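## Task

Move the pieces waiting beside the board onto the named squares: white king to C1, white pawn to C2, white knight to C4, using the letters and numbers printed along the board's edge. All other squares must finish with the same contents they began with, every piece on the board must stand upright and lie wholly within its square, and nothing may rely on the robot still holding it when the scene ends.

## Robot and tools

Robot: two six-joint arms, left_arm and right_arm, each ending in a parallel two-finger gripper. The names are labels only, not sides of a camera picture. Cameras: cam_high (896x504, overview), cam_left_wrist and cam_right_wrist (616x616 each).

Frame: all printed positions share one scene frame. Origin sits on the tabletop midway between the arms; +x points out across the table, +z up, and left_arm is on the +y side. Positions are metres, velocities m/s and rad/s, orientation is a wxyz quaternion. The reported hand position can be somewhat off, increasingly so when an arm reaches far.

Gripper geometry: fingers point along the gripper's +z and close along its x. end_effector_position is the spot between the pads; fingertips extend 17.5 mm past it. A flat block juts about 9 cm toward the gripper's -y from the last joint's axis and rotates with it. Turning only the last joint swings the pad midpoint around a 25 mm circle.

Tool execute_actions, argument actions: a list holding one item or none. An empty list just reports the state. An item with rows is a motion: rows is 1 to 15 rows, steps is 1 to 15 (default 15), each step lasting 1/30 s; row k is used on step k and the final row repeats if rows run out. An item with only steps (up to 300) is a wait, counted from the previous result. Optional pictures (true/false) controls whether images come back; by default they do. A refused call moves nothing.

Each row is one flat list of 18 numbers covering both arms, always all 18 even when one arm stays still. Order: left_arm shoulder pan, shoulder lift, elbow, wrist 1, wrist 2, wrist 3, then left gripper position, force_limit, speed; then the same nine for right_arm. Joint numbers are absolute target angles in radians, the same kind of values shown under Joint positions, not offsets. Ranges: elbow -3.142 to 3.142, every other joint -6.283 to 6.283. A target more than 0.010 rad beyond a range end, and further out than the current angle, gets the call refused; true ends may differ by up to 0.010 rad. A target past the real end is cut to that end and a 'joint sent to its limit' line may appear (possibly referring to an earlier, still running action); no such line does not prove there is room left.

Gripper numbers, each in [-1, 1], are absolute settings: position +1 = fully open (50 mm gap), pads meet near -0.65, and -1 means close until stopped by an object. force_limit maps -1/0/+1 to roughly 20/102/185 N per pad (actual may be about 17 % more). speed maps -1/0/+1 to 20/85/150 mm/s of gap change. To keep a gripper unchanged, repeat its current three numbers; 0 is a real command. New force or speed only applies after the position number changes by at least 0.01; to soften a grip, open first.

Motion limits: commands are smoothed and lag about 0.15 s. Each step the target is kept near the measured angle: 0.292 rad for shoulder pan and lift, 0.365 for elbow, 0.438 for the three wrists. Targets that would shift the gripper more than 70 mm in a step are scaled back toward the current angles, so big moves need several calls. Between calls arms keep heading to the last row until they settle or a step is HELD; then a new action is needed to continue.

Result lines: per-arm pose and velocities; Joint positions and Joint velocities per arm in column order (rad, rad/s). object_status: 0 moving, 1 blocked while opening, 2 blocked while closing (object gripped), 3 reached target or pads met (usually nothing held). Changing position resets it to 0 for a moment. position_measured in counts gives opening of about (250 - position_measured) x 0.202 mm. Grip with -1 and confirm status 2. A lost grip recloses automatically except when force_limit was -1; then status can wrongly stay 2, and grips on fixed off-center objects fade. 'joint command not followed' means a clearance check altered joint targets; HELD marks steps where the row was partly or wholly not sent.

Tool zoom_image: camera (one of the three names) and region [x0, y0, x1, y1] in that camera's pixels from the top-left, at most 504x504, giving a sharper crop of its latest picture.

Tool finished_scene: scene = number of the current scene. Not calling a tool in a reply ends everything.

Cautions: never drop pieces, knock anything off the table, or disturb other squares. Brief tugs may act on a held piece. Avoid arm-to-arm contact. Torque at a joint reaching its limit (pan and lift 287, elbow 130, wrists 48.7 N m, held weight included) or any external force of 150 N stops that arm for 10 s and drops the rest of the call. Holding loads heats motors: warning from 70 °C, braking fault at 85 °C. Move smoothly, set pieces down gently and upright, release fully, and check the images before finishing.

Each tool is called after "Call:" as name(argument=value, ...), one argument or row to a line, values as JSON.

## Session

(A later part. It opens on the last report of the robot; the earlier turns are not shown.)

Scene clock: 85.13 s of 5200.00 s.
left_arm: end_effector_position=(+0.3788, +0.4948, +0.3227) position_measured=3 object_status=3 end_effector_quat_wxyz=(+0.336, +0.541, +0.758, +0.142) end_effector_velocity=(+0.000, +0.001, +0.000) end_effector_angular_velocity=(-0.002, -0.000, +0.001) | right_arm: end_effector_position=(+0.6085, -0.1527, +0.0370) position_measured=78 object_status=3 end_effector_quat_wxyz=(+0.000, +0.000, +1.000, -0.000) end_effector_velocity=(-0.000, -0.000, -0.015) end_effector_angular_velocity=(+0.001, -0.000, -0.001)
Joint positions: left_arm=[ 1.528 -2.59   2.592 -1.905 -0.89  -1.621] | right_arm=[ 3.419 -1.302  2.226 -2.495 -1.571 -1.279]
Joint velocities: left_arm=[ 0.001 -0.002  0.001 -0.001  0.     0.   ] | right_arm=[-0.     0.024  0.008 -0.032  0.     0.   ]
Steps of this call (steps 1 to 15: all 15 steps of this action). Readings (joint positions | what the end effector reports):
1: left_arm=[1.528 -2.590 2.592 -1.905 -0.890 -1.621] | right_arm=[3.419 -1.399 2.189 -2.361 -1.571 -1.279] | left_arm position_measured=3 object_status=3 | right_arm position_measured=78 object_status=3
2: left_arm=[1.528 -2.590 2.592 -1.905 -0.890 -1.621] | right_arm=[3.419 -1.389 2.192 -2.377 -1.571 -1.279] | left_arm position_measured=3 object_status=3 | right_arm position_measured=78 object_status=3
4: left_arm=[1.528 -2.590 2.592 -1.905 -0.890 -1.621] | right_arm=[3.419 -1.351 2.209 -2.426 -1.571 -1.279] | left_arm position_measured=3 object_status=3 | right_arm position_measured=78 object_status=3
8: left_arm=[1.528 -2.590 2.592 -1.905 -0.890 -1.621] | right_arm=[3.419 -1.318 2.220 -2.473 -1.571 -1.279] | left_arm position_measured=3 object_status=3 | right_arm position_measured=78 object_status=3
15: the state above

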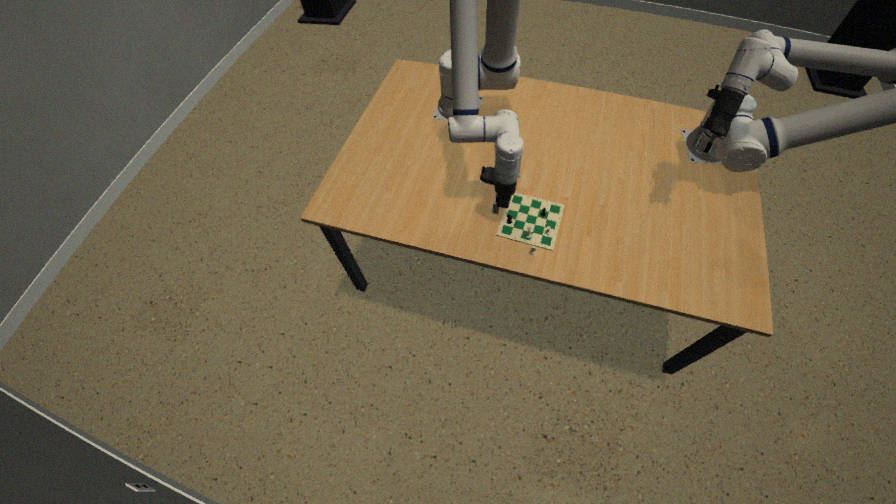

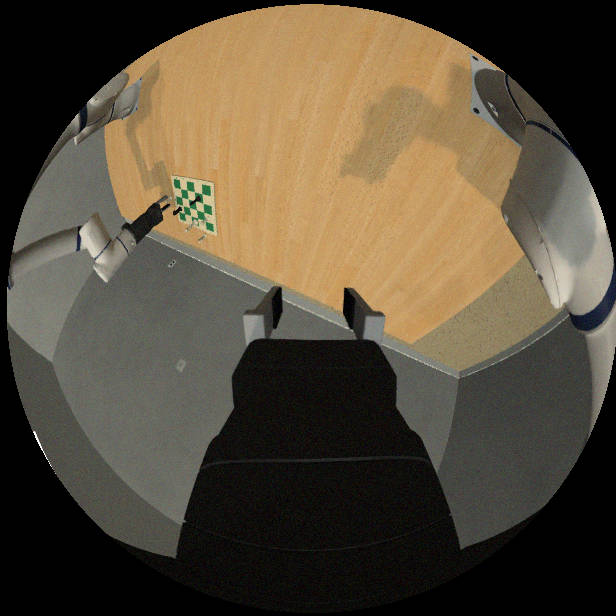

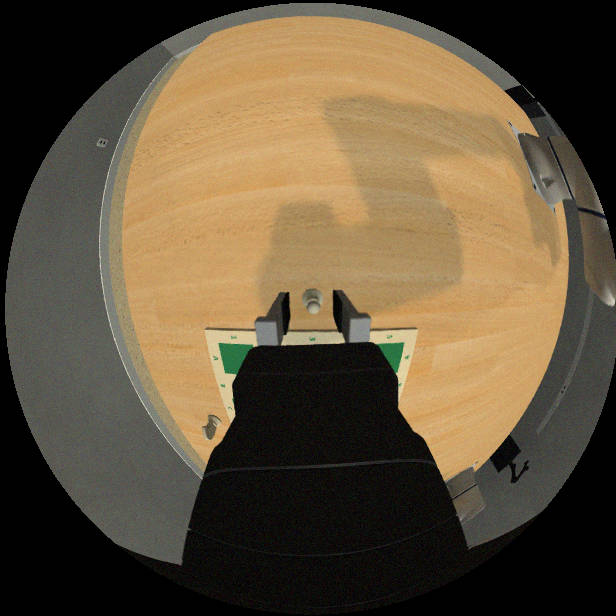

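Call:
execute_actions(
  actions=[
    {"rows":[[1.528,-2.59,2.592,-1.905,-0.89,-1.621,1,0,0,3.4188,-1.2795,2.2335,-2.525,-1.571,-1.279,0.5,-1,-0.5]]},
  ],
  pictures=false,
)

Call:
execute_actions(
  actions=[
    {"rows":[[1.528,-2.59,2.592,-1.905,-0.89,-1.621,1,0,0,3.4188,-1.2795,2.2335,-2.525,-1.571,-1.279,-1,0,0]]},
  ],
  pictures=false,
)

Call:
execute_actions(
  actions=[
    {"rows":[[1.528,-2.59,2.592,-1.905,-0.89,-1.621,1,0,0,3.4188,-1.3995,2.1896,-2.3609,-1.571,-1.279,-1,0,0]]},
  ],
  pictures=false,
)

Call:
execute_actions(
  actions=[
    {"rows":[[1.528,-2.59,2.592,-1.905,-0.89,-1.621,1,0,0,3.5825,-1.2433,1.9764,-2.3039,-1.571,-1.116,-1,0,0]]},
  ],
  pictures=false,
)

Call:
execute_actions(
  actions=[
    {"steps":12},
  ],
)

Call:
zoom_image(
  camera="cam_right_wrist",
  region=[200,180,400,380],
)

Scene clock: 91.63 s of 5200.00 s.
left_arm: end_effector_position=(+0.3788, +0.4948, +0.3227) position_measured=3 object_status=3 end_effector_quat_wxyz=(+0.336, +0.541, +0.758, +0.142) end_effector_velocity=(-0.000, -0.000, -0.001) end_effector_angular_velocity=(+0.001, +0.001, +0.000) | right_arm: end_effector_position=(+0.6084, -0.1528, +0.0234) position_measured=78 object_status=3 end_effector_quat_wxyz=(+0.000, +0.000, +1.000, -0.000) end_effector_velocity=(-0.001, -0.000, -0.003) end_effector_angular_velocity=(-0.000, +0.001, +0.000)
Joint positions: left_arm=[ 1.528 -2.59   2.592 -1.905 -0.89  -1.621] | right_arm=[ 3.419 -1.28   2.233 -2.524 -1.571 -1.279]
Joint velocities: left_arm=[-0.     0.001  0.     0.    -0.    -0.001] | right_arm=[-0.     0.005  0.002 -0.005  0.    -0.   ]
Steps of this call (steps 1 to 15: the robot went on to your last target; steps 16 to 90: nothing new was sent; then 3.00 s passed at rest; steps 91 to 105: all 15 steps of this action). Readings (joint positions | what the end effector reports):
91: left_arm=[1.528 -2.590 2.592 -1.905 -0.890 -1.621] | right_arm=[3.419 -1.299 2.228 -2.499 -1.571 -1.279] | left_arm position_measured=3 object_status=3 | right_arm position_measured=78 object_status=3
92: left_arm=[1.528 -2.590 2.592 -1.905 -0.890 -1.621] | right_arm=[3.419 -1.296 2.228 -2.504 -1.571 -1.279] | left_arm position_measured=3 object_status=3 | right_arm position_measured=78 object_status=3
94: left_arm=[1.528 -2.590 2.592 -1.905 -0.890 -1.621] | right_arm=[3.419 -1.289 2.231 -2.512 -1.571 -1.279] | left_arm position_measured=3 object_status=3 | right_arm position_measured=78 object_status=3
98: left_arm=[1.528 -2.590 2.592 -1.905 -0.890 -1.621] | right_arm=[3.419 -1.283 2.232 -2.521 -1.571 -1.279] | left_arm position_measured=3 object_status=3 | right_arm position_measured=78 object_status=3
105: the state above

Scene clock: 92.13 s of 5200.00 s.
left_arm: end_effector_position=(+0.3788, +0.4948, +0.3227) position_measured=3 object_status=3 end_effector_quat_wxyz=(+0.336, +0.541, +0.758, +0.142) end_effector_velocity=(+0.000, +0.000, -0.001) end_effector_angular_velocity=(+0.002, +0.000, -0.000) | right_arm: end_effector_position=(+0.6085, -0.1527, +0.0231) position_measured=206 object_status=0 end_effector_quat_wxyz=(+0.000, +0.000, +1.000, -0.000) end_effector_velocity=(-0.001, -0.000, -0.000) end_effector_angular_velocity=(-0.000, +0.000, -0.000)
Joint positions: left_arm=[ 1.528 -2.59   2.592 -1.905 -0.89  -1.621] | right_arm=[ 3.419 -1.28   2.233 -2.525 -1.571 -1.279]
Joint velocities: left_arm=[ 0.     0.     0.001 -0.    -0.     0.001] | right_arm=[-0.    -0.001  0.001 -0.    -0.     0.   ]
Steps of this call (steps 1 to 15: all 15 steps of this action). Readings (joint positions | what the end effector reports):
1: left_arm=[1.528 -2.590 2.592 -1.905 -0.890 -1.621] | right_arm=[3.419 -1.280 2.233 -2.524 -1.571 -1.279] | left_arm position_measured=3 object_status=3 | right_arm position_measured=82 object_status=0
2: left_arm=[1.528 -2.590 2.592 -1.905 -0.890 -1.621] | right_arm=[3.419 -1.280 2.233 -2.525 -1.571 -1.279] | left_arm position_measured=3 object_status=3 | right_arm position_measured=96 object_status=0
4: left_arm=[1.528 -2.590 2.592 -1.905 -0.890 -1.621] | right_arm=[3.419 -1.280 2.233 -2.525 -1.571 -1.279] | left_arm position_measured=3 object_status=3 | right_arm position_measured=124 object_status=0
8: left_arm=[1.528 -2.590 2.592 -1.905 -0.890 -1.621] | right_arm=[3.419 -1.280 2.233 -2.525 -1.571 -1.279] | left_arm position_measured=3 object_status=3 | right_arm position_measured=180 object_status=0
15: the state above

Scene clock: 92.63 s of 5200.00 s.
left_arm: end_effector_position=(+0.3788, +0.4948, +0.3227) position_measured=3 object_status=3 end_effector_quat_wxyz=(+0.336, +0.541, +0.758, +0.142) end_effector_velocity=(+0.000, -0.000, +0.002) end_effector_angular_velocity=(-0.002, -0.001, -0.000) | right_arm: end_effector_position=(+0.6082, -0.1528, +0.0974) position_measured=206 object_status=2 end_effector_quat_wxyz=(-0.000, +0.000, +1.000, -0.000) end_effector_velocity=(-0.001, -0.000, +0.019) end_effector_angular_velocity=(-0.000, +0.000, +0.001)
Joint positions: left_arm=[ 1.528 -2.59   2.592 -1.905 -0.89  -1.621] | right_arm=[ 3.419 -1.396  2.191 -2.366 -1.571 -1.279]
Joint velocities: left_arm=[ 0.001 -0.    -0.002 -0.001 -0.     0.002] | right_arm=[ 0.    -0.028 -0.012  0.041 -0.    -0.001]
Steps of this call (steps 1 to 15: all 15 steps of this action). Readings (joint positions | what the end effector reports):
1: left_arm=[1.528 -2.590 2.592 -1.905 -0.890 -1.621] | right_arm=[3.419 -1.280 2.233 -2.525 -1.571 -1.279] | left_arm position_measured=3 object_status=3 | right_arm position_measured=206 object_status=2
2: left_arm=[1.528 -2.590 2.592 -1.905 -0.890 -1.621] | right_arm=[3.419 -1.290 2.231 -2.509 -1.571 -1.279] | left_arm position_measured=3 object_status=3 | right_arm position_measured=206 object_status=2
4: left_arm=[1.528 -2.590 2.592 -1.905 -0.890 -1.621] | right_arm=[3.419 -1.332 2.214 -2.453 -1.571 -1.279] | left_arm position_measured=3 object_status=3 | right_arm position_measured=206 object_status=2
8: left_arm=[1.528 -2.590 2.592 -1.905 -0.890 -1.621] | right_arm=[3.419 -1.376 2.198 -2.394 -1.571 -1.279] | left_arm position_measured=3 object_status=3 | right_arm position_measured=206 object_status=2
15: the state above

Scene clock: 93.13 s of 5200.00 s.
left_arm: end_effector_position=(+0.3788, +0.4948, +0.3227) position_measured=3 object_status=3 end_effector_quat_wxyz=(+0.336, +0.541, +0.758, +0.142) end_effector_velocity=(-0.000, -0.000, +0.000) end_effector_angular_velocity=(-0.000, -0.000, -0.001) | right_arm: end_effector_position=(+0.6461, -0.0268, +0.1002) position_measured=206 object_status=2 end_effector_quat_wxyz=(+0.000, +0.000, +1.000, -0.000) end_effector_velocity=(+0.012, +0.070, -0.002) end_effector_angular_velocity=(+0.001, +0.001, -0.000)
Joint positions: left_arm=[ 1.528 -2.59   2.592 -1.905 -0.89  -1.621] | right_arm=[ 3.572 -1.253  1.99  -2.308 -1.571 -1.126]
Joint velocities: left_arm=[-0.001 -0.001  0.     0.     0.     0.   ] | right_arm=[ 0.079  0.075 -0.104  0.03   0.001  0.08 ]
Steps of this call (steps 1 to 15: all 15 steps of this action). Readings (joint positions | what the end effector reports):
1: left_arm=[1.528 -2.590 2.592 -1.905 -0.890 -1.621] | right_arm=[3.419 -1.396 2.190 -2.365 -1.571 -1.279] | left_arm position_measured=3 object_status=3 | right_arm position_measured=206 object_status=2
2: left_arm=[1.528 -2.590 2.592 -1.905 -0.890 -1.621] | right_arm=[3.430 -1.387 2.177 -2.360 -1.571 -1.268] | left_arm position_measured=3 object_status=3 | right_arm position_measured=206 object_status=2
4: left_arm=[1.528 -2.590 2.592 -1.905 -0.890 -1.621] | right_arm=[3.462 -1.357 2.134 -2.349 -1.571 -1.237] | left_arm position_measured=3 object_status=3 | right_arm position_measured=206 object_status=2
8: left_arm=[1.528 -2.590 2.592 -1.905 -0.890 -1.621] | right_arm=[3.519 -1.302 2.059 -2.327 -1.571 -1.179] | left_arm position_measured=3 object_status=3 | right_arm position_measured=206 object_status=2
15: the state above

Scene clock: 93.53 s of 5200.00 s.
left_arm: end_effector_position=(+0.3788, +0.4948, +0.3227) position_measured=3 object_status=3 end_effector_quat_wxyz=(+0.336, +0.541, +0.758, +0.142) end_effector_velocity=(+0.000, +0.000, -0.000) end_effector_angular_velocity=(-0.001, -0.000, +0.001) | right_arm: end_effector_position=(+0.6476, -0.0180, +0.0999) position_measured=206 object_status=2 end_effector_quat_wxyz=(+0.000, +0.000, +1.000, -0.000) end_effector_velocity=(+0.001, +0.003, +0.000) end_effector_angular_velocity=(-0.000, -0.001, -0.000)
Joint positions: left_arm=[ 1.528 -2.59   2.592 -1.905 -0.89  -1.621] | right_arm=[ 3.582 -1.244  1.977 -2.304 -1.571 -1.116]
Joint velocities: left_arm=[ 0.    -0.     0.     0.     0.    -0.001] | right_arm=[ 0.004  0.004 -0.006  0.001 -0.001  0.004]
Steps of this call (steps 1 to 12: the robot went on to your last target). Readings (joint positions | what the end effector reports):
1: left_arm=[1.528 -2.590 2.592 -1.905 -0.890 -1.621] | right_arm=[3.574 -1.251 1.987 -2.307 -1.571 -1.124] | left_arm position_measured=3 object_status=3 | right_arm position_measured=206 object_status=2
2: left_arm=[1.528 -2.590 2.592 -1.905 -0.890 -1.621] | right_arm=[3.576 -1.249 1.985 -2.306 -1.571 -1.122] | left_arm position_measured=3 object_status=3 | right_arm position_measured=206 object_status=2
4: left_arm=[1.528 -2.590 2.592 -1.905 -0.890 -1.621] | right_arm=[3.579 -1.247 1.981 -2.305 -1.571 -1.120] | left_arm position_measured=3 object_status=3 | right_arm position_measured=206 object_status=2
8: left_arm=[1.528 -2.590 2.592 -1.905 -0.890 -1.621] | right_arm=[3.581 -1.245 1.978 -2.304 -1.571 -1.117] | left_arm position_measured=3 object_status=3 | right_arm position_measured=206 object_status=2
12: the state above

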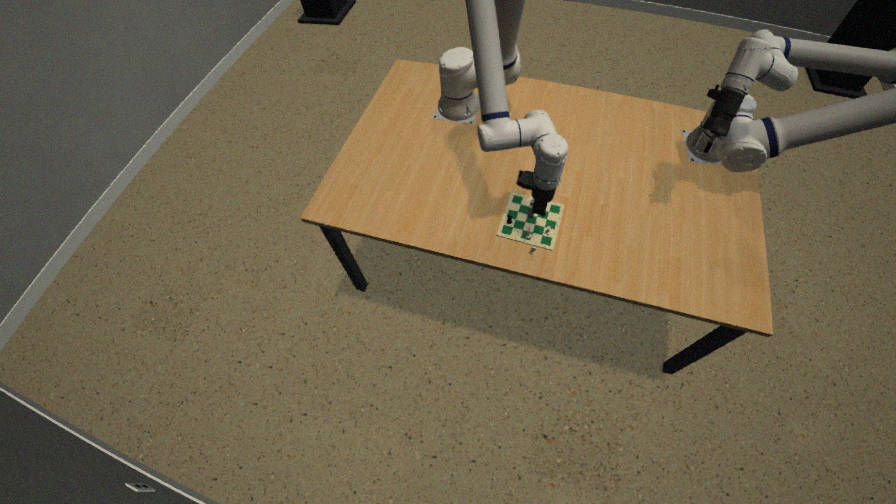

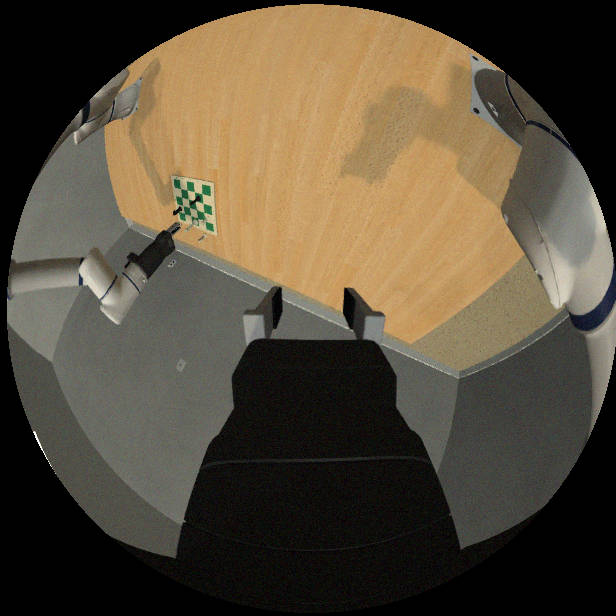

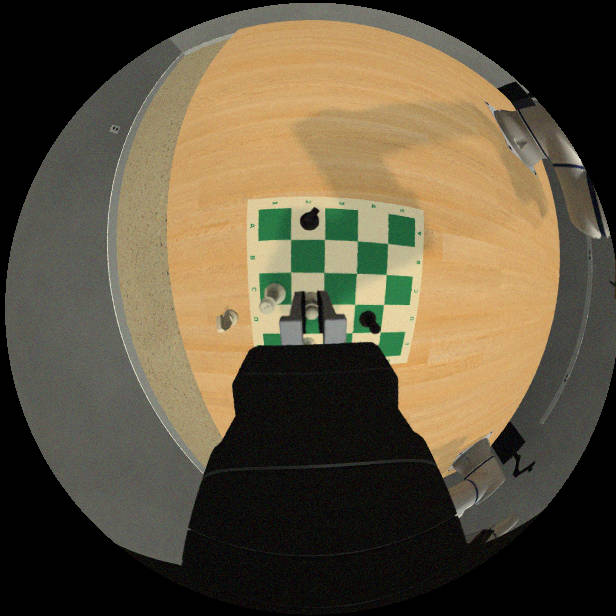

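Region (200, 180, 400, 380) of cam_right_wrist's 616x616 image, scaled by 2.520, with more detail than that image has.

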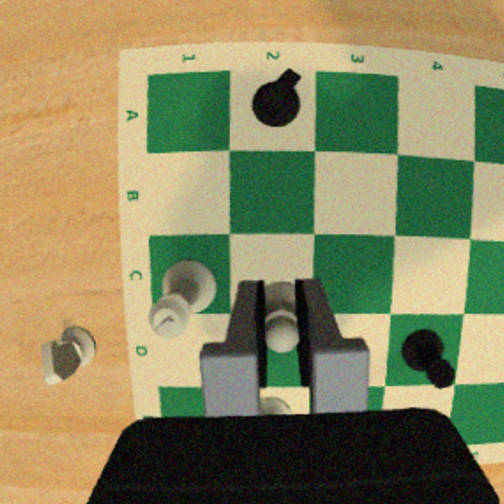

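Call:
execute_actions(
  actions=[
    {"rows":[[1.528,-2.59,2.592,-1.905,-0.89,-1.621,1,0,0,3.5825,-1.151,2.0128,-2.4326,-1.571,-1.116,-1,0,0]]},
  ],
  pictures=false,
)

Call:
execute_actions(
  actions=[
    {"steps":10},
  ],
)

Call:
zoom_image(
  camera="cam_right_wrist",
  region=[200,180,400,380],
)

Scene clock: 96.20 s of 5200.00 s.
left_arm: end_effector_position=(+0.3788, +0.4948, +0.3227) position_measured=3 object_status=3 end_effector_quat_wxyz=(+0.336, +0.541, +0.758, +0.142) end_effector_velocity=(+0.000, +0.000, +0.000) end_effector_angular_velocity=(-0.001, -0.000, +0.000) | right_arm: end_effector_position=(+0.6482, -0.0172, +0.0303) position_measured=206 object_status=2 end_effector_quat_wxyz=(+0.000, +0.000, +1.000, +0.000) end_effector_velocity=(+0.006, +0.003, -0.008) end_effector_angular_velocity=(+0.007, -0.015, -0.001)
Joint positions: left_arm=[ 1.528 -2.59   2.592 -1.905 -0.89  -1.621] | right_arm=[ 3.583 -1.154  2.011 -2.429 -1.571 -1.116]
Joint velocities: left_arm=[ 0.    -0.     0.    -0.001  0.    -0.   ] | right_arm=[-0.     0.016  0.001 -0.033  0.     0.001]
Steps of this call (steps 1 to 30: the robot went on to your last target; steps 31 to 65: nothing new was sent; steps 66 to 80: all 15 steps of this action). Readings (joint positions | what the end effector reports):
66: left_arm=[1.528 -2.590 2.592 -1.905 -0.890 -1.621] | right_arm=[3.583 -1.243 1.976 -2.304 -1.571 -1.116] | left_arm position_measured=3 object_status=3 | right_arm position_measured=206 object_status=2
67: left_arm=[1.528 -2.590 2.592 -1.905 -0.890 -1.621] | right_arm=[3.583 -1.233 1.979 -2.320 -1.571 -1.116] | left_arm position_measured=3 object_status=3 | right_arm position_measured=206 object_status=2
69: left_arm=[1.528 -2.590 2.592 -1.905 -0.890 -1.621] | right_arm=[3.583 -1.198 1.995 -2.365 -1.571 -1.116] | left_arm position_measured=3 object_status=3 | right_arm position_measured=206 object_status=2
73: left_arm=[1.528 -2.590 2.592 -1.905 -0.890 -1.621] | right_arm=[3.583 -1.168 2.006 -2.409 -1.571 -1.116] | left_arm position_measured=3 object_status=3 | right_arm position_measured=206 object_status=2
80: the state above

Scene clock: 96.53 s of 5200.00 s.
left_arm: end_effector_position=(+0.3788, +0.4948, +0.3227) position_measured=3 object_status=3 end_effector_quat_wxyz=(+0.336, +0.541, +0.758, +0.142) end_effector_velocity=(+0.000, +0.000, +0.000) end_effector_angular_velocity=(-0.001, +0.000, +0.001) | right_arm: end_effector_position=(+0.6481, -0.0173, +0.0285) position_measured=206 object_status=2 end_effector_quat_wxyz=(+0.000, +0.000, +1.000, +0.000) end_effector_velocity=(-0.002, -0.001, -0.004) end_effector_angular_velocity=(-0.002, +0.004, -0.000)
Joint positions: left_arm=[ 1.528 -2.59   2.592 -1.905 -0.89  -1.621] | right_arm=[ 3.583 -1.152  2.012 -2.432 -1.571 -1.116]
Joint velocities: left_arm=[ 0.001 -0.001 -0.    -0.    -0.    -0.   ] | right_arm=[-0.     0.004  0.003 -0.002 -0.001  0.   ]
Steps of this call (steps 1 to 10: the robot went on to your last target). Readings (joint positions | what the end effector reports):
1: left_arm=[1.528 -2.590 2.592 -1.905 -0.890 -1.621] | right_arm=[3.583 -1.153 2.012 -2.430 -1.571 -1.116] | left_arm position_measured=3 object_status=3 | right_arm position_measured=206 object_status=2
2: left_arm=[1.528 -2.590 2.592 -1.905 -0.890 -1.621] | right_arm=[3.583 -1.153 2.012 -2.430 -1.571 -1.116] | left_arm position_measured=3 object_status=3 | right_arm position_measured=206 object_status=2
4: left_arm=[1.528 -2.590 2.592 -1.905 -0.890 -1.621] | right_arm=[3.583 -1.152 2.012 -2.432 -1.571 -1.116] | left_arm position_measured=3 object_status=3 | right_arm position_measured=206 object_status=2
8: left_arm=[1.528 -2.590 2.592 -1.905 -0.890 -1.621] | right_arm=[3.583 -1.152 2.012 -2.432 -1.571 -1.116] | left_arm position_measured=3 object_status=3 | right_arm position_measured=206 object_status=2
10: the state above

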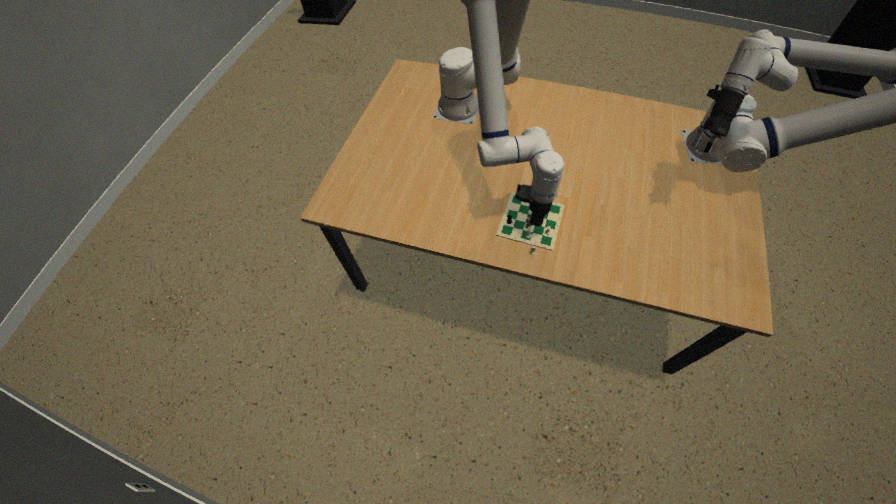

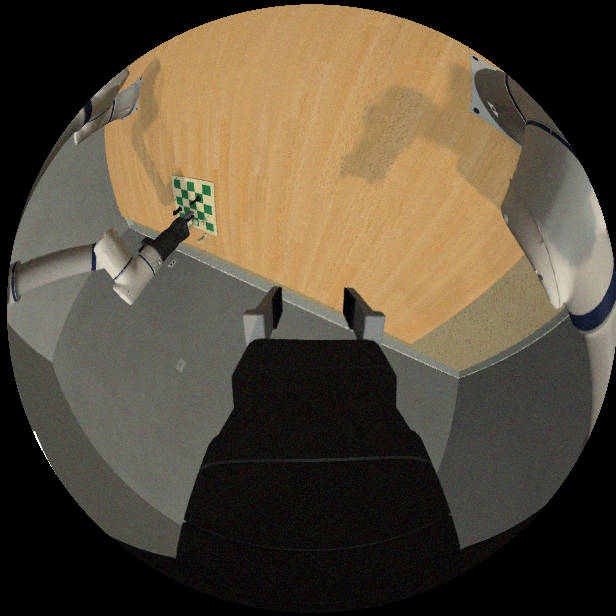

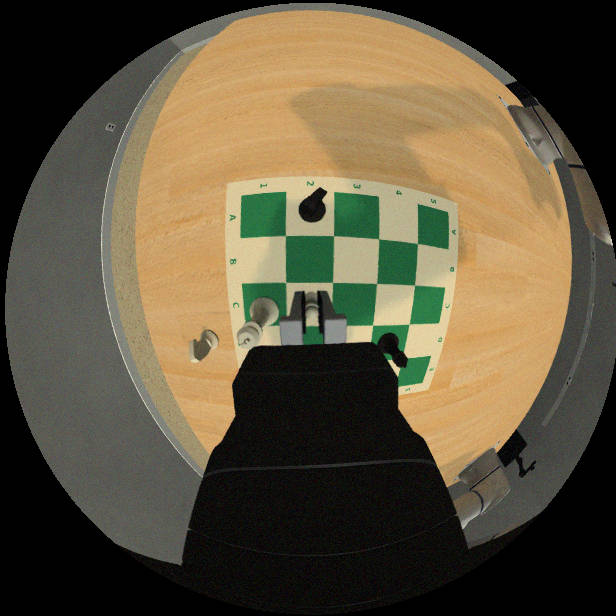

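Region (200, 180, 400, 380) of cam_right_wrist's 616x616 image, scaled by 2.520, with more detail than that image has.

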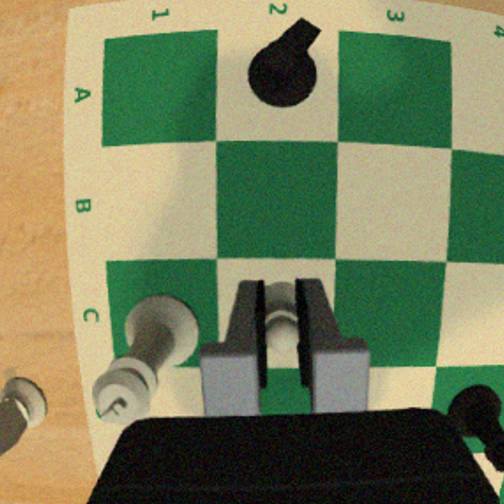

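Call:
execute_actions(
  actions=[
    {"rows":[[1.528,-2.59,2.592,-1.905,-0.89,-1.621,1,0,0,3.5825,-1.151,2.0128,-2.4326,-1.571,-1.116,0,0,-0.5]],"steps":9},
  ],
  pictures=false,
)

Call:
execute_actions(
  actions=[
    {"rows":[[1.528,-2.59,2.592,-1.905,-0.89,-1.621,1,0,0,3.5825,-1.267,1.966,-2.27,-1.571,-1.116,0,0,-0.5]]},
  ],
  pictures=false,
)

Call:
execute_actions(
  actions=[
    {"rows":[[1.528,-2.59,2.592,-1.905,-0.89,-1.621,1,0,0,3.5725,-1.102,1.7587,-2.2275,-1.571,-1.126,0.7,0,0]]},
  ],
  pictures=false,
)

Call:
execute_actions(
  actions=[
    {"steps":12},
  ],
)

Call:
zoom_image(
  camera="cam_right_wrist",
  region=[240,180,440,380],
)

Scene clock: 106.63 s of 5200.00 s.
left_arm: end_effector_position=(+0.3788, +0.4948, +0.3227) position_measured=3 object_status=3 end_effector_quat_wxyz=(+0.336, +0.541, +0.758, +0.142) end_effector_velocity=(+0.000, +0.000, -0.001) end_effector_angular_velocity=(+0.000, +0.000, +0.002) | right_arm: end_effector_position=(+0.6494, -0.0167, +0.0303) position_measured=206 object_status=2 end_effector_quat_wxyz=(+0.002, +0.000, +1.000, +0.001) end_effector_velocity=(-0.000, -0.000, +0.000) end_effector_angular_velocity=(-0.000, -0.000, +0.000)
Joint positions: left_arm=[ 1.528 -2.59   2.592 -1.905 -0.89  -1.621] | right_arm=[ 3.583 -1.153  2.011 -2.433 -1.571 -1.116]
Joint velocities: left_arm=[ 0.001  0.     0.001 -0.     0.    -0.001] | right_arm=[ 0.    -0.001  0.001  0.    -0.    -0.   ]
FORCE FAULT: contact force on the right arm reached its limit, and that arm stopped for 10 seconds. The contact can be on any part of that arm, not only on its tool. That arm's remaining commands of this call were not run. That arm holds still and accepts commands again. Move the arm away from the contact; if what it grips holds it there, let go first. Pushing or pulling that hard again can fault the arm again.
The stop of the right arm began at step 3 of this call (marked STOPPED below). From that step on that arm followed nothing that you had sent. 9 of its steps, steps kept back included, did not run and will not run. Nothing is kept back now, and the robot has no last target.
Steps of this call (steps 1 to 186: the robot went on to your last target; steps 187 to 195: all 9 steps of this action; steps 196 to 303: the stop continued). Readings (joint positions | what the end effector reports):
1: left_arm=[1.528 -2.590 2.592 -1.905 -0.890 -1.621] | right_arm=[3.583 -1.152 2.012 -2.432 -1.571 -1.116] | left_arm position_measured=3 object_status=3 | right_arm position_measured=206 object_status=2
2: left_arm=[1.528 -2.590 2.592 -1.905 -0.890 -1.621] | right_arm=[3.583 -1.152 2.012 -2.433 -1.571 -1.116] | left_arm position_measured=3 object_status=3 | right_arm position_measured=206 object_status=2
3: left_arm=[1.528 -2.590 2.592 -1.905 -0.890 -1.621] | right_arm=[3.583 -1.152 2.011 -2.433 -1.571 -1.116] | left_arm position_measured=3 object_status=3 | right_arm position_measured=206 object_status=2 STOPPED (the right arm)
4: left_arm=[1.528 -2.590 2.592 -1.905 -0.890 -1.621] | right_arm=[3.583 -1.153 2.011 -2.433 -1.571 -1.116] | left_arm position_measured=3 object_status=3 | right_arm position_measured=206 object_status=2
8: left_arm=[1.528 -2.590 2.592 -1.905 -0.890 -1.621] | right_arm=[3.583 -1.153 2.011 -2.433 -1.571 -1.116] | left_arm position_measured=3 object_status=3 | right_arm position_measured=206 object_status=2
303: the state above

Scene clock: 106.67 s of 5200.00 s.
left_arm: end_effector_position=(+0.3788, +0.4948, +0.3227) position_measured=3 object_status=3 end_effector_quat_wxyz=(+0.336, +0.541, +0.758, +0.142) end_effector_velocity=(-0.000, -0.000, -0.001) end_effector_angular_velocity=(+0.002, +0.000, +0.000) | right_arm: end_effector_position=(+0.6494, -0.0167, +0.0303) position_measured=206 object_status=2 end_effector_quat_wxyz=(+0.002, +0.000, +1.000, +0.001) end_effector_velocity=(+0.000, +0.000, +0.001) end_effector_angular_velocity=(+0.002, -0.000, +0.000)
Joint positions: left_arm=[ 1.528 -2.59   2.592 -1.905 -0.89  -1.621] | right_arm=[ 3.583 -1.153  2.011 -2.433 -1.571 -1.116]
Joint velocities: left_arm=[-0.     0.002  0.001 -0.001  0.    -0.001] | right_arm=[-0.    -0.001 -0.     0.     0.001 -0.   ]
A stop began in an earlier call of the same reply, so what this call sent did not run. Send another action.
Steps of this call (step 1: nothing new was sent). Readings (joint positions | what the end effector reports):
1: the state above

Scene clock: 106.70 s of 5200.00 s.
left_arm: end_effector_position=(+0.3788, +0.4948, +0.3227) position_measured=3 object_status=3 end_effector_quat_wxyz=(+0.336, +0.541, +0.758, +0.142) end_effector_velocity=(-0.000, -0.000, -0.000) end_effector_angular_velocity=(+0.000, -0.000, -0.001) | right_arm: end_effector_position=(+0.6494, -0.0167, +0.0303) position_measured=206 object_status=2 end_effector_quat_wxyz=(+0.002, +0.000, +1.000, +0.001) end_effector_velocity=(-0.000, +0.000, +0.000) end_effector_angular_velocity=(+0.000, +0.000, -0.000)
Joint positions: left_arm=[ 1.528 -2.59   2.592 -1.905 -0.89  -1.621] | right_arm=[ 3.583 -1.153  2.011 -2.433 -1.571 -1.116]
Joint velocities: left_arm=[-0.001 -0.     0.001  0.     0.    -0.   ] | right_arm=[ 0.    -0.001  0.     0.     0.     0.   ]
A stop began in an earlier call of the same reply, so what this call sent did not run. Send another action.
Steps of this call (step 1: nothing new was sent). Readings (joint positions | what the end effector reports):
1: the state above

Scene clock: 106.73 s of 5200.00 s.
left_arm: end_effector_position=(+0.3788, +0.4948, +0.3227) position_measured=3 object_status=3 end_effector_quat_wxyz=(+0.336, +0.541, +0.758, +0.142) end_effector_velocity=(+0.000, +0.001, -0.001) end_effector_angular_velocity=(+0.000, +0.001, +0.002) | right_arm: end_effector_position=(+0.6494, -0.0167, +0.0303) position_measured=206 object_status=2 end_effector_quat_wxyz=(+0.002, +0.000, +1.000, +0.001) end_effector_velocity=(-0.000, +0.000, +0.001) end_effector_angular_velocity=(+0.001, -0.001, -0.000)
Joint positions: left_arm=[ 1.528 -2.59   2.592 -1.905 -0.89  -1.621] | right_arm=[ 3.583 -1.153  2.011 -2.433 -1.571 -1.116]
Joint velocities: left_arm=[ 0.001 -0.     0.001  0.001 -0.    -0.002] | right_arm=[-0.    -0.001  0.    -0.     0.001 -0.   ]
A stop began in an earlier call of the same reply, so what this call sent did not run. Send another action.
Steps of this call (step 1: nothing new was sent). Readings (joint positions | what the end effector reports):
1: the state above

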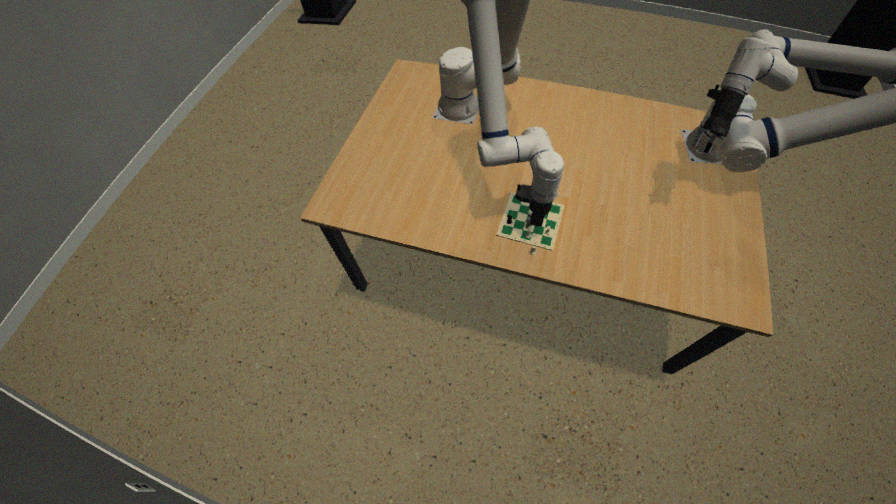

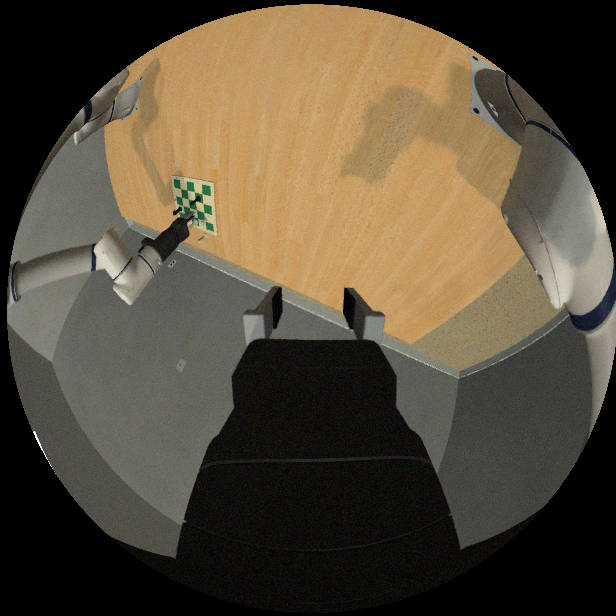

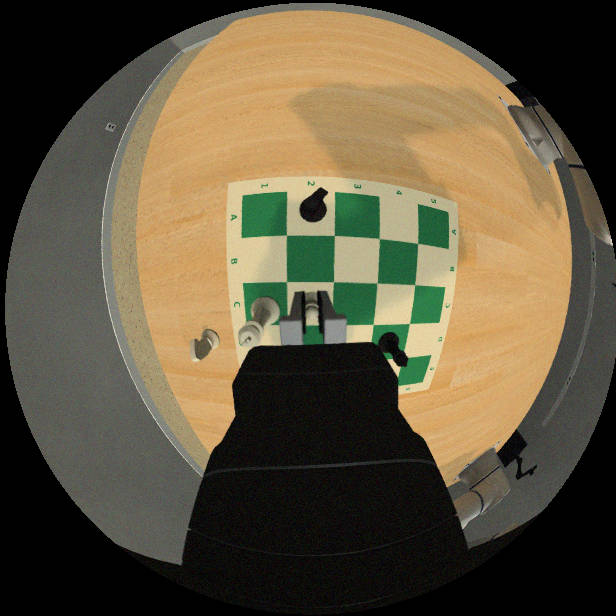

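Region (240, 180, 440, 380) of cam_right_wrist's 616x616 image, scaled by 2.520, with more detail than that image has.

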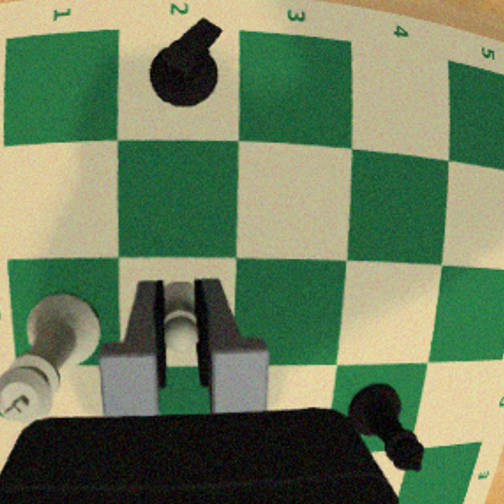

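Lesson: placing height is grasp +8 mm.

Call:
execute_actions(
  actions=[
    {"rows":[[1.528,-2.59,2.592,-1.905,-0.89,-1.621,1,0,0,3.5825,-1.154,2.011,-2.43,-1.571,-1.116,0,0,-0.5]],"steps":9},
  ],
  pictures=false,
)

Call:
execute_actions(
  actions=[
    {"rows":[[1.528,-2.59,2.592,-1.905,-0.89,-1.621,1,0,0,3.5825,-1.267,1.966,-2.27,-1.571,-1.116,0,0,-0.5]]},
  ],
  pictures=false,
)

Call:
execute_actions(
  actions=[
    {"rows":[[1.528,-2.59,2.592,-1.905,-0.89,-1.621,1,0,0,3.5725,-1.102,1.7587,-2.2275,-1.571,-1.126,0.7,0,0]]},
  ],
  pictures=false,
)

Call:
execute_actions(
  actions=[
    {"steps":12},
  ],
)

Call:
zoom_image(
  camera="cam_right_wrist",
  region=[240,180,440,380],
)

Scene clock: 112.37 s of 5200.00 s.
left_arm: end_effector_position=(+0.3788, +0.4948, +0.3227) position_measured=3 object_status=3 end_effector_quat_wxyz=(+0.336, +0.541, +0.758, +0.142) end_effector_velocity=(+0.000, +0.000, -0.001) end_effector_angular_velocity=(+0.001, +0.000, +0.001) | right_arm: end_effector_position=(+0.6488, -0.0170, +0.0305) position_measured=152 object_status=0 end_effector_quat_wxyz=(+0.001, +0.000, +1.000, +0.000) end_effector_velocity=(-0.000, +0.000, +0.001) end_effector_angular_velocity=(+0.000, +0.002, +0.000)
Joint positions: left_arm=[ 1.528 -2.59   2.592 -1.905 -0.89  -1.621] | right_arm=[ 3.583 -1.154  2.011 -2.43  -1.571 -1.116]
Joint velocities: left_arm=[ 0.001  0.001  0.     0.    -0.    -0.   ] | right_arm=[ 0.    -0.001 -0.001  0.003  0.001 -0.   ]
Steps of this call (steps 1 to 90: nothing new was sent; then 2.33 s passed at rest; steps 91 to 99: all 9 steps of this action). Readings (joint positions | what the end effector reports):
91: left_arm=[1.528 -2.590 2.592 -1.905 -0.890 -1.621] | right_arm=[3.583 -1.153 2.011 -2.433 -1.571 -1.116] | left_arm position_measured=3 object_status=3 | right_arm position_measured=204 object_status=0
92: left_arm=[1.528 -2.590 2.592 -1.905 -0.890 -1.621] | right_arm=[3.583 -1.153 2.011 -2.433 -1.571 -1.116] | left_arm position_measured=3 object_status=3 | right_arm position_measured=195 object_status=0
94: left_arm=[1.528 -2.590 2.592 -1.905 -0.890 -1.621] | right_arm=[3.583 -1.153 2.011 -2.432 -1.571 -1.116] | left_arm position_measured=3 object_status=3 | right_arm position_measured=178 object_status=0
98: left_arm=[1.528 -2.590 2.592 -1.905 -0.890 -1.621] | right_arm=[3.583 -1.154 2.011 -2.431 -1.571 -1.116] | left_arm position_measured=3 object_status=3 | right_arm position_measured=152 object_status=0
99: the state above

Scene clock: 112.87 s of 5200.00 s.
left_arm: end_effector_position=(+0.3788, +0.4948, +0.3227) position_measured=3 object_status=3 end_effector_quat_wxyz=(+0.336, +0.541, +0.758, +0.142) end_effector_velocity=(+0.000, -0.000, +0.000) end_effector_angular_velocity=(-0.002, +0.000, +0.002) | right_arm: end_effector_position=(+0.6469, -0.0179, +0.1159) position_measured=152 object_status=3 end_effector_quat_wxyz=(+0.000, +0.000, +1.000, -0.000) end_effector_velocity=(-0.003, -0.001, +0.024) end_effector_angular_velocity=(-0.000, +0.001, +0.001)
Joint positions: left_arm=[ 1.528 -2.59   2.592 -1.905 -0.89  -1.621] | right_arm=[ 3.582 -1.263  1.968 -2.276 -1.571 -1.116]
Joint velocities: left_arm=[-0.    -0.001  0.    -0.     0.    -0.002] | right_arm=[ 0.    -0.031 -0.011  0.043 -0.    -0.001]
Steps of this call (steps 1 to 15: all 15 steps of this action). Readings (joint positions | what the end effector reports):
1: left_arm=[1.528 -2.590 2.592 -1.905 -0.890 -1.621] | right_arm=[3.583 -1.154 2.011 -2.430 -1.571 -1.116] | left_arm position_measured=3 object_status=3 | right_arm position_measured=152 object_status=0
2: left_arm=[1.528 -2.590 2.592 -1.905 -0.890 -1.621] | right_arm=[3.582 -1.165 2.008 -2.413 -1.571 -1.116] | left_arm position_measured=3 object_status=3 | right_arm position_measured=152 object_status=0
4: left_arm=[1.528 -2.590 2.592 -1.905 -0.890 -1.621] | right_arm=[3.582 -1.200 1.992 -2.366 -1.571 -1.116] | left_arm position_measured=3 object_status=3 | right_arm position_measured=152 object_status=0
8: left_arm=[1.528 -2.590 2.592 -1.905 -0.890 -1.621] | right_arm=[3.582 -1.243 1.976 -2.304 -1.571 -1.116] | left_arm position_measured=3 object_status=3 | right_arm position_measured=152 object_status=3
15: the state above

Scene clock: 113.37 s of 5200.00 s.
left_arm: end_effector_position=(+0.3788, +0.4948, +0.3227) position_measured=3 object_status=3 end_effector_quat_wxyz=(+0.336, +0.541, +0.758, +0.142) end_effector_velocity=(-0.000, -0.000, -0.000) end_effector_angular_velocity=(-0.000, +0.000, -0.002) | right_arm: end_effector_position=(+0.7452, +0.0212, +0.1009) position_measured=48 object_status=3 end_effector_quat_wxyz=(+0.000, +0.000, +1.000, -0.000) end_effector_velocity=(+0.035, +0.013, -0.010) end_effector_angular_velocity=(-0.002, +0.002, -0.000)
Joint positions: left_arm=[ 1.528 -2.59   2.592 -1.905 -0.89  -1.621] | right_arm=[ 3.573 -1.11   1.768 -2.23  -1.571 -1.126]
Joint velocities: left_arm=[-0.001 -0.002  0.001  0.    -0.     0.001] | right_arm=[-0.004  0.059 -0.072  0.016 -0.001 -0.003]
Steps of this call (steps 1 to 15: all 15 steps of this action). Readings (joint positions | what the end effector reports):
1: left_arm=[1.528 -2.590 2.592 -1.905 -0.890 -1.621] | right_arm=[3.582 -1.263 1.967 -2.274 -1.571 -1.116] | left_arm position_measured=3 object_status=3 | right_arm position_measured=148 object_status=0
2: left_arm=[1.528 -2.590 2.592 -1.905 -0.890 -1.621] | right_arm=[3.582 -1.254 1.953 -2.270 -1.571 -1.117] | left_arm position_measured=3 object_status=3 | right_arm position_measured=134 object_status=0
4: left_arm=[1.528 -2.590 2.592 -1.905 -0.890 -1.621] | right_arm=[3.579 -1.215 1.903 -2.260 -1.571 -1.119] | left_arm position_measured=3 object_status=3 | right_arm position_measured=106 object_status=0
8: left_arm=[1.528 -2.590 2.592 -1.905 -0.890 -1.621] | right_arm=[3.575 -1.147 1.817 -2.241 -1.571 -1.123] | left_arm position_measured=3 object_status=3 | right_arm position_measured=52 object_status=0
15: the state above

Scene clock: 113.77 s of 5200.00 s.
left_arm: end_effector_position=(+0.3788, +0.4948, +0.3227) position_measured=3 object_status=3 end_effector_quat_wxyz=(+0.336, +0.541, +0.758, +0.142) end_effector_velocity=(+0.000, +0.000, -0.001) end_effector_angular_velocity=(+0.000, -0.000, -0.000) | right_arm: end_effector_position=(+0.7497, +0.0229, +0.0998) position_measured=48 object_status=3 end_effector_quat_wxyz=(+0.000, +0.000, +1.000, -0.000) end_effector_velocity=(+0.001, +0.000, -0.000) end_effector_angular_velocity=(-0.001, +0.000, -0.000)
Joint positions: left_arm=[ 1.528 -2.59   2.592 -1.905 -0.89  -1.621] | right_arm=[ 3.573 -1.102  1.759 -2.228 -1.571 -1.126]
Joint velocities: left_arm=[ 0.    -0.     0.001 -0.     0.     0.   ] | right_arm=[-0.     0.002 -0.003  0.001 -0.     0.   ]
Steps of this call (steps 1 to 12: the robot went on to your last target). Readings (joint positions | what the end effector reports):
1: left_arm=[1.528 -2.590 2.592 -1.905 -0.890 -1.621] | right_arm=[3.573 -1.108 1.766 -2.229 -1.571 -1.126] | left_arm position_measured=3 object_status=3 | right_arm position_measured=48 object_status=3
2: left_arm=[1.528 -2.590 2.592 -1.905 -0.890 -1.621] | right_arm=[3.573 -1.106 1.764 -2.229 -1.571 -1.126] | left_arm position_measured=3 object_status=3 | right_arm position_measured=48 object_status=3
4: left_arm=[1.528 -2.590 2.592 -1.905 -0.890 -1.621] | right_arm=[3.573 -1.105 1.762 -2.228 -1.571 -1.126] | left_arm position_measured=3 object_status=3 | right_arm position_measured=48 object_status=3
8: left_arm=[1.528 -2.590 2.592 -1.905 -0.890 -1.621] | right_arm=[3.573 -1.103 1.760 -2.228 -1.571 -1.126] | left_arm position_measured=3 object_status=3 | right_arm position_measured=48 object_status=3
12: the state above

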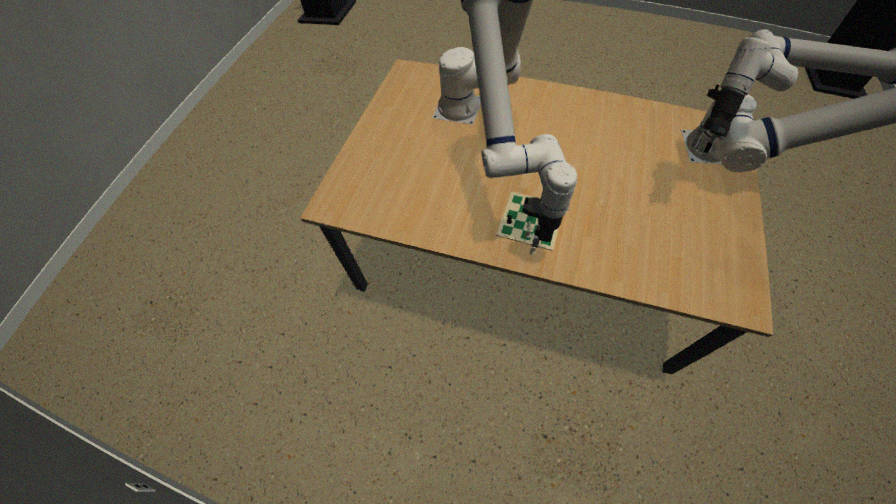

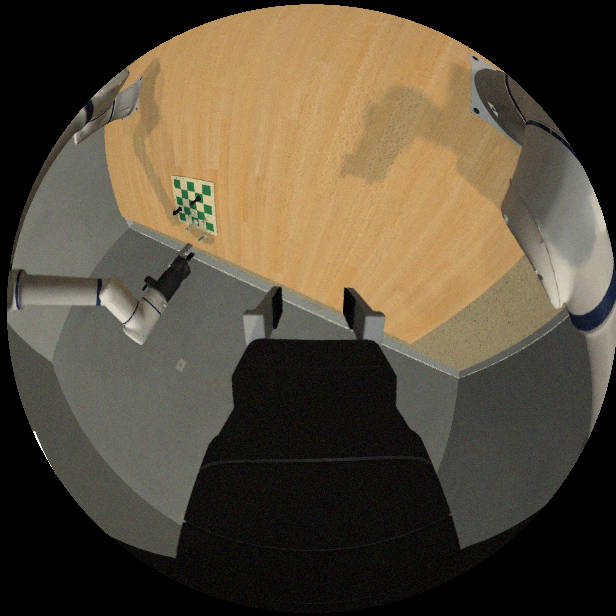

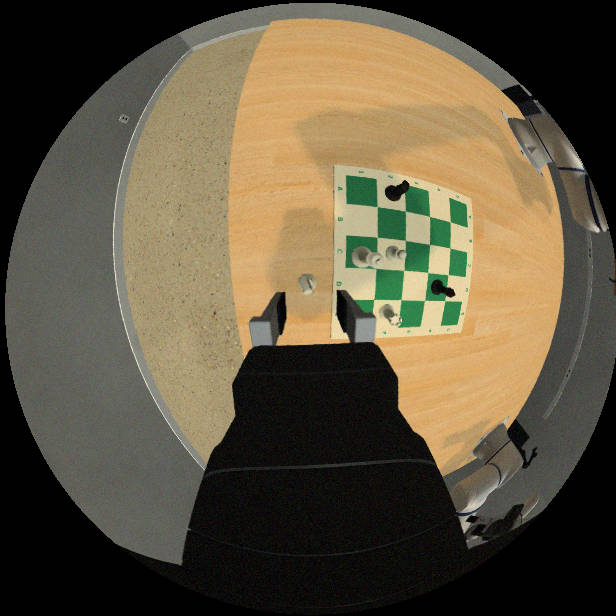

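Region (240, 180, 440, 380) of cam_right_wrist's 616x616 image, scaled by 2.520, with more detail than that image has.

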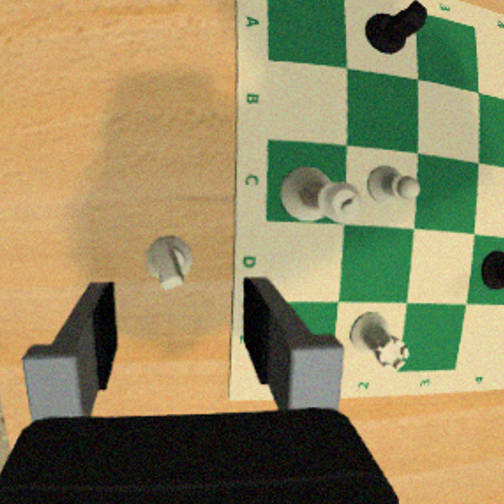

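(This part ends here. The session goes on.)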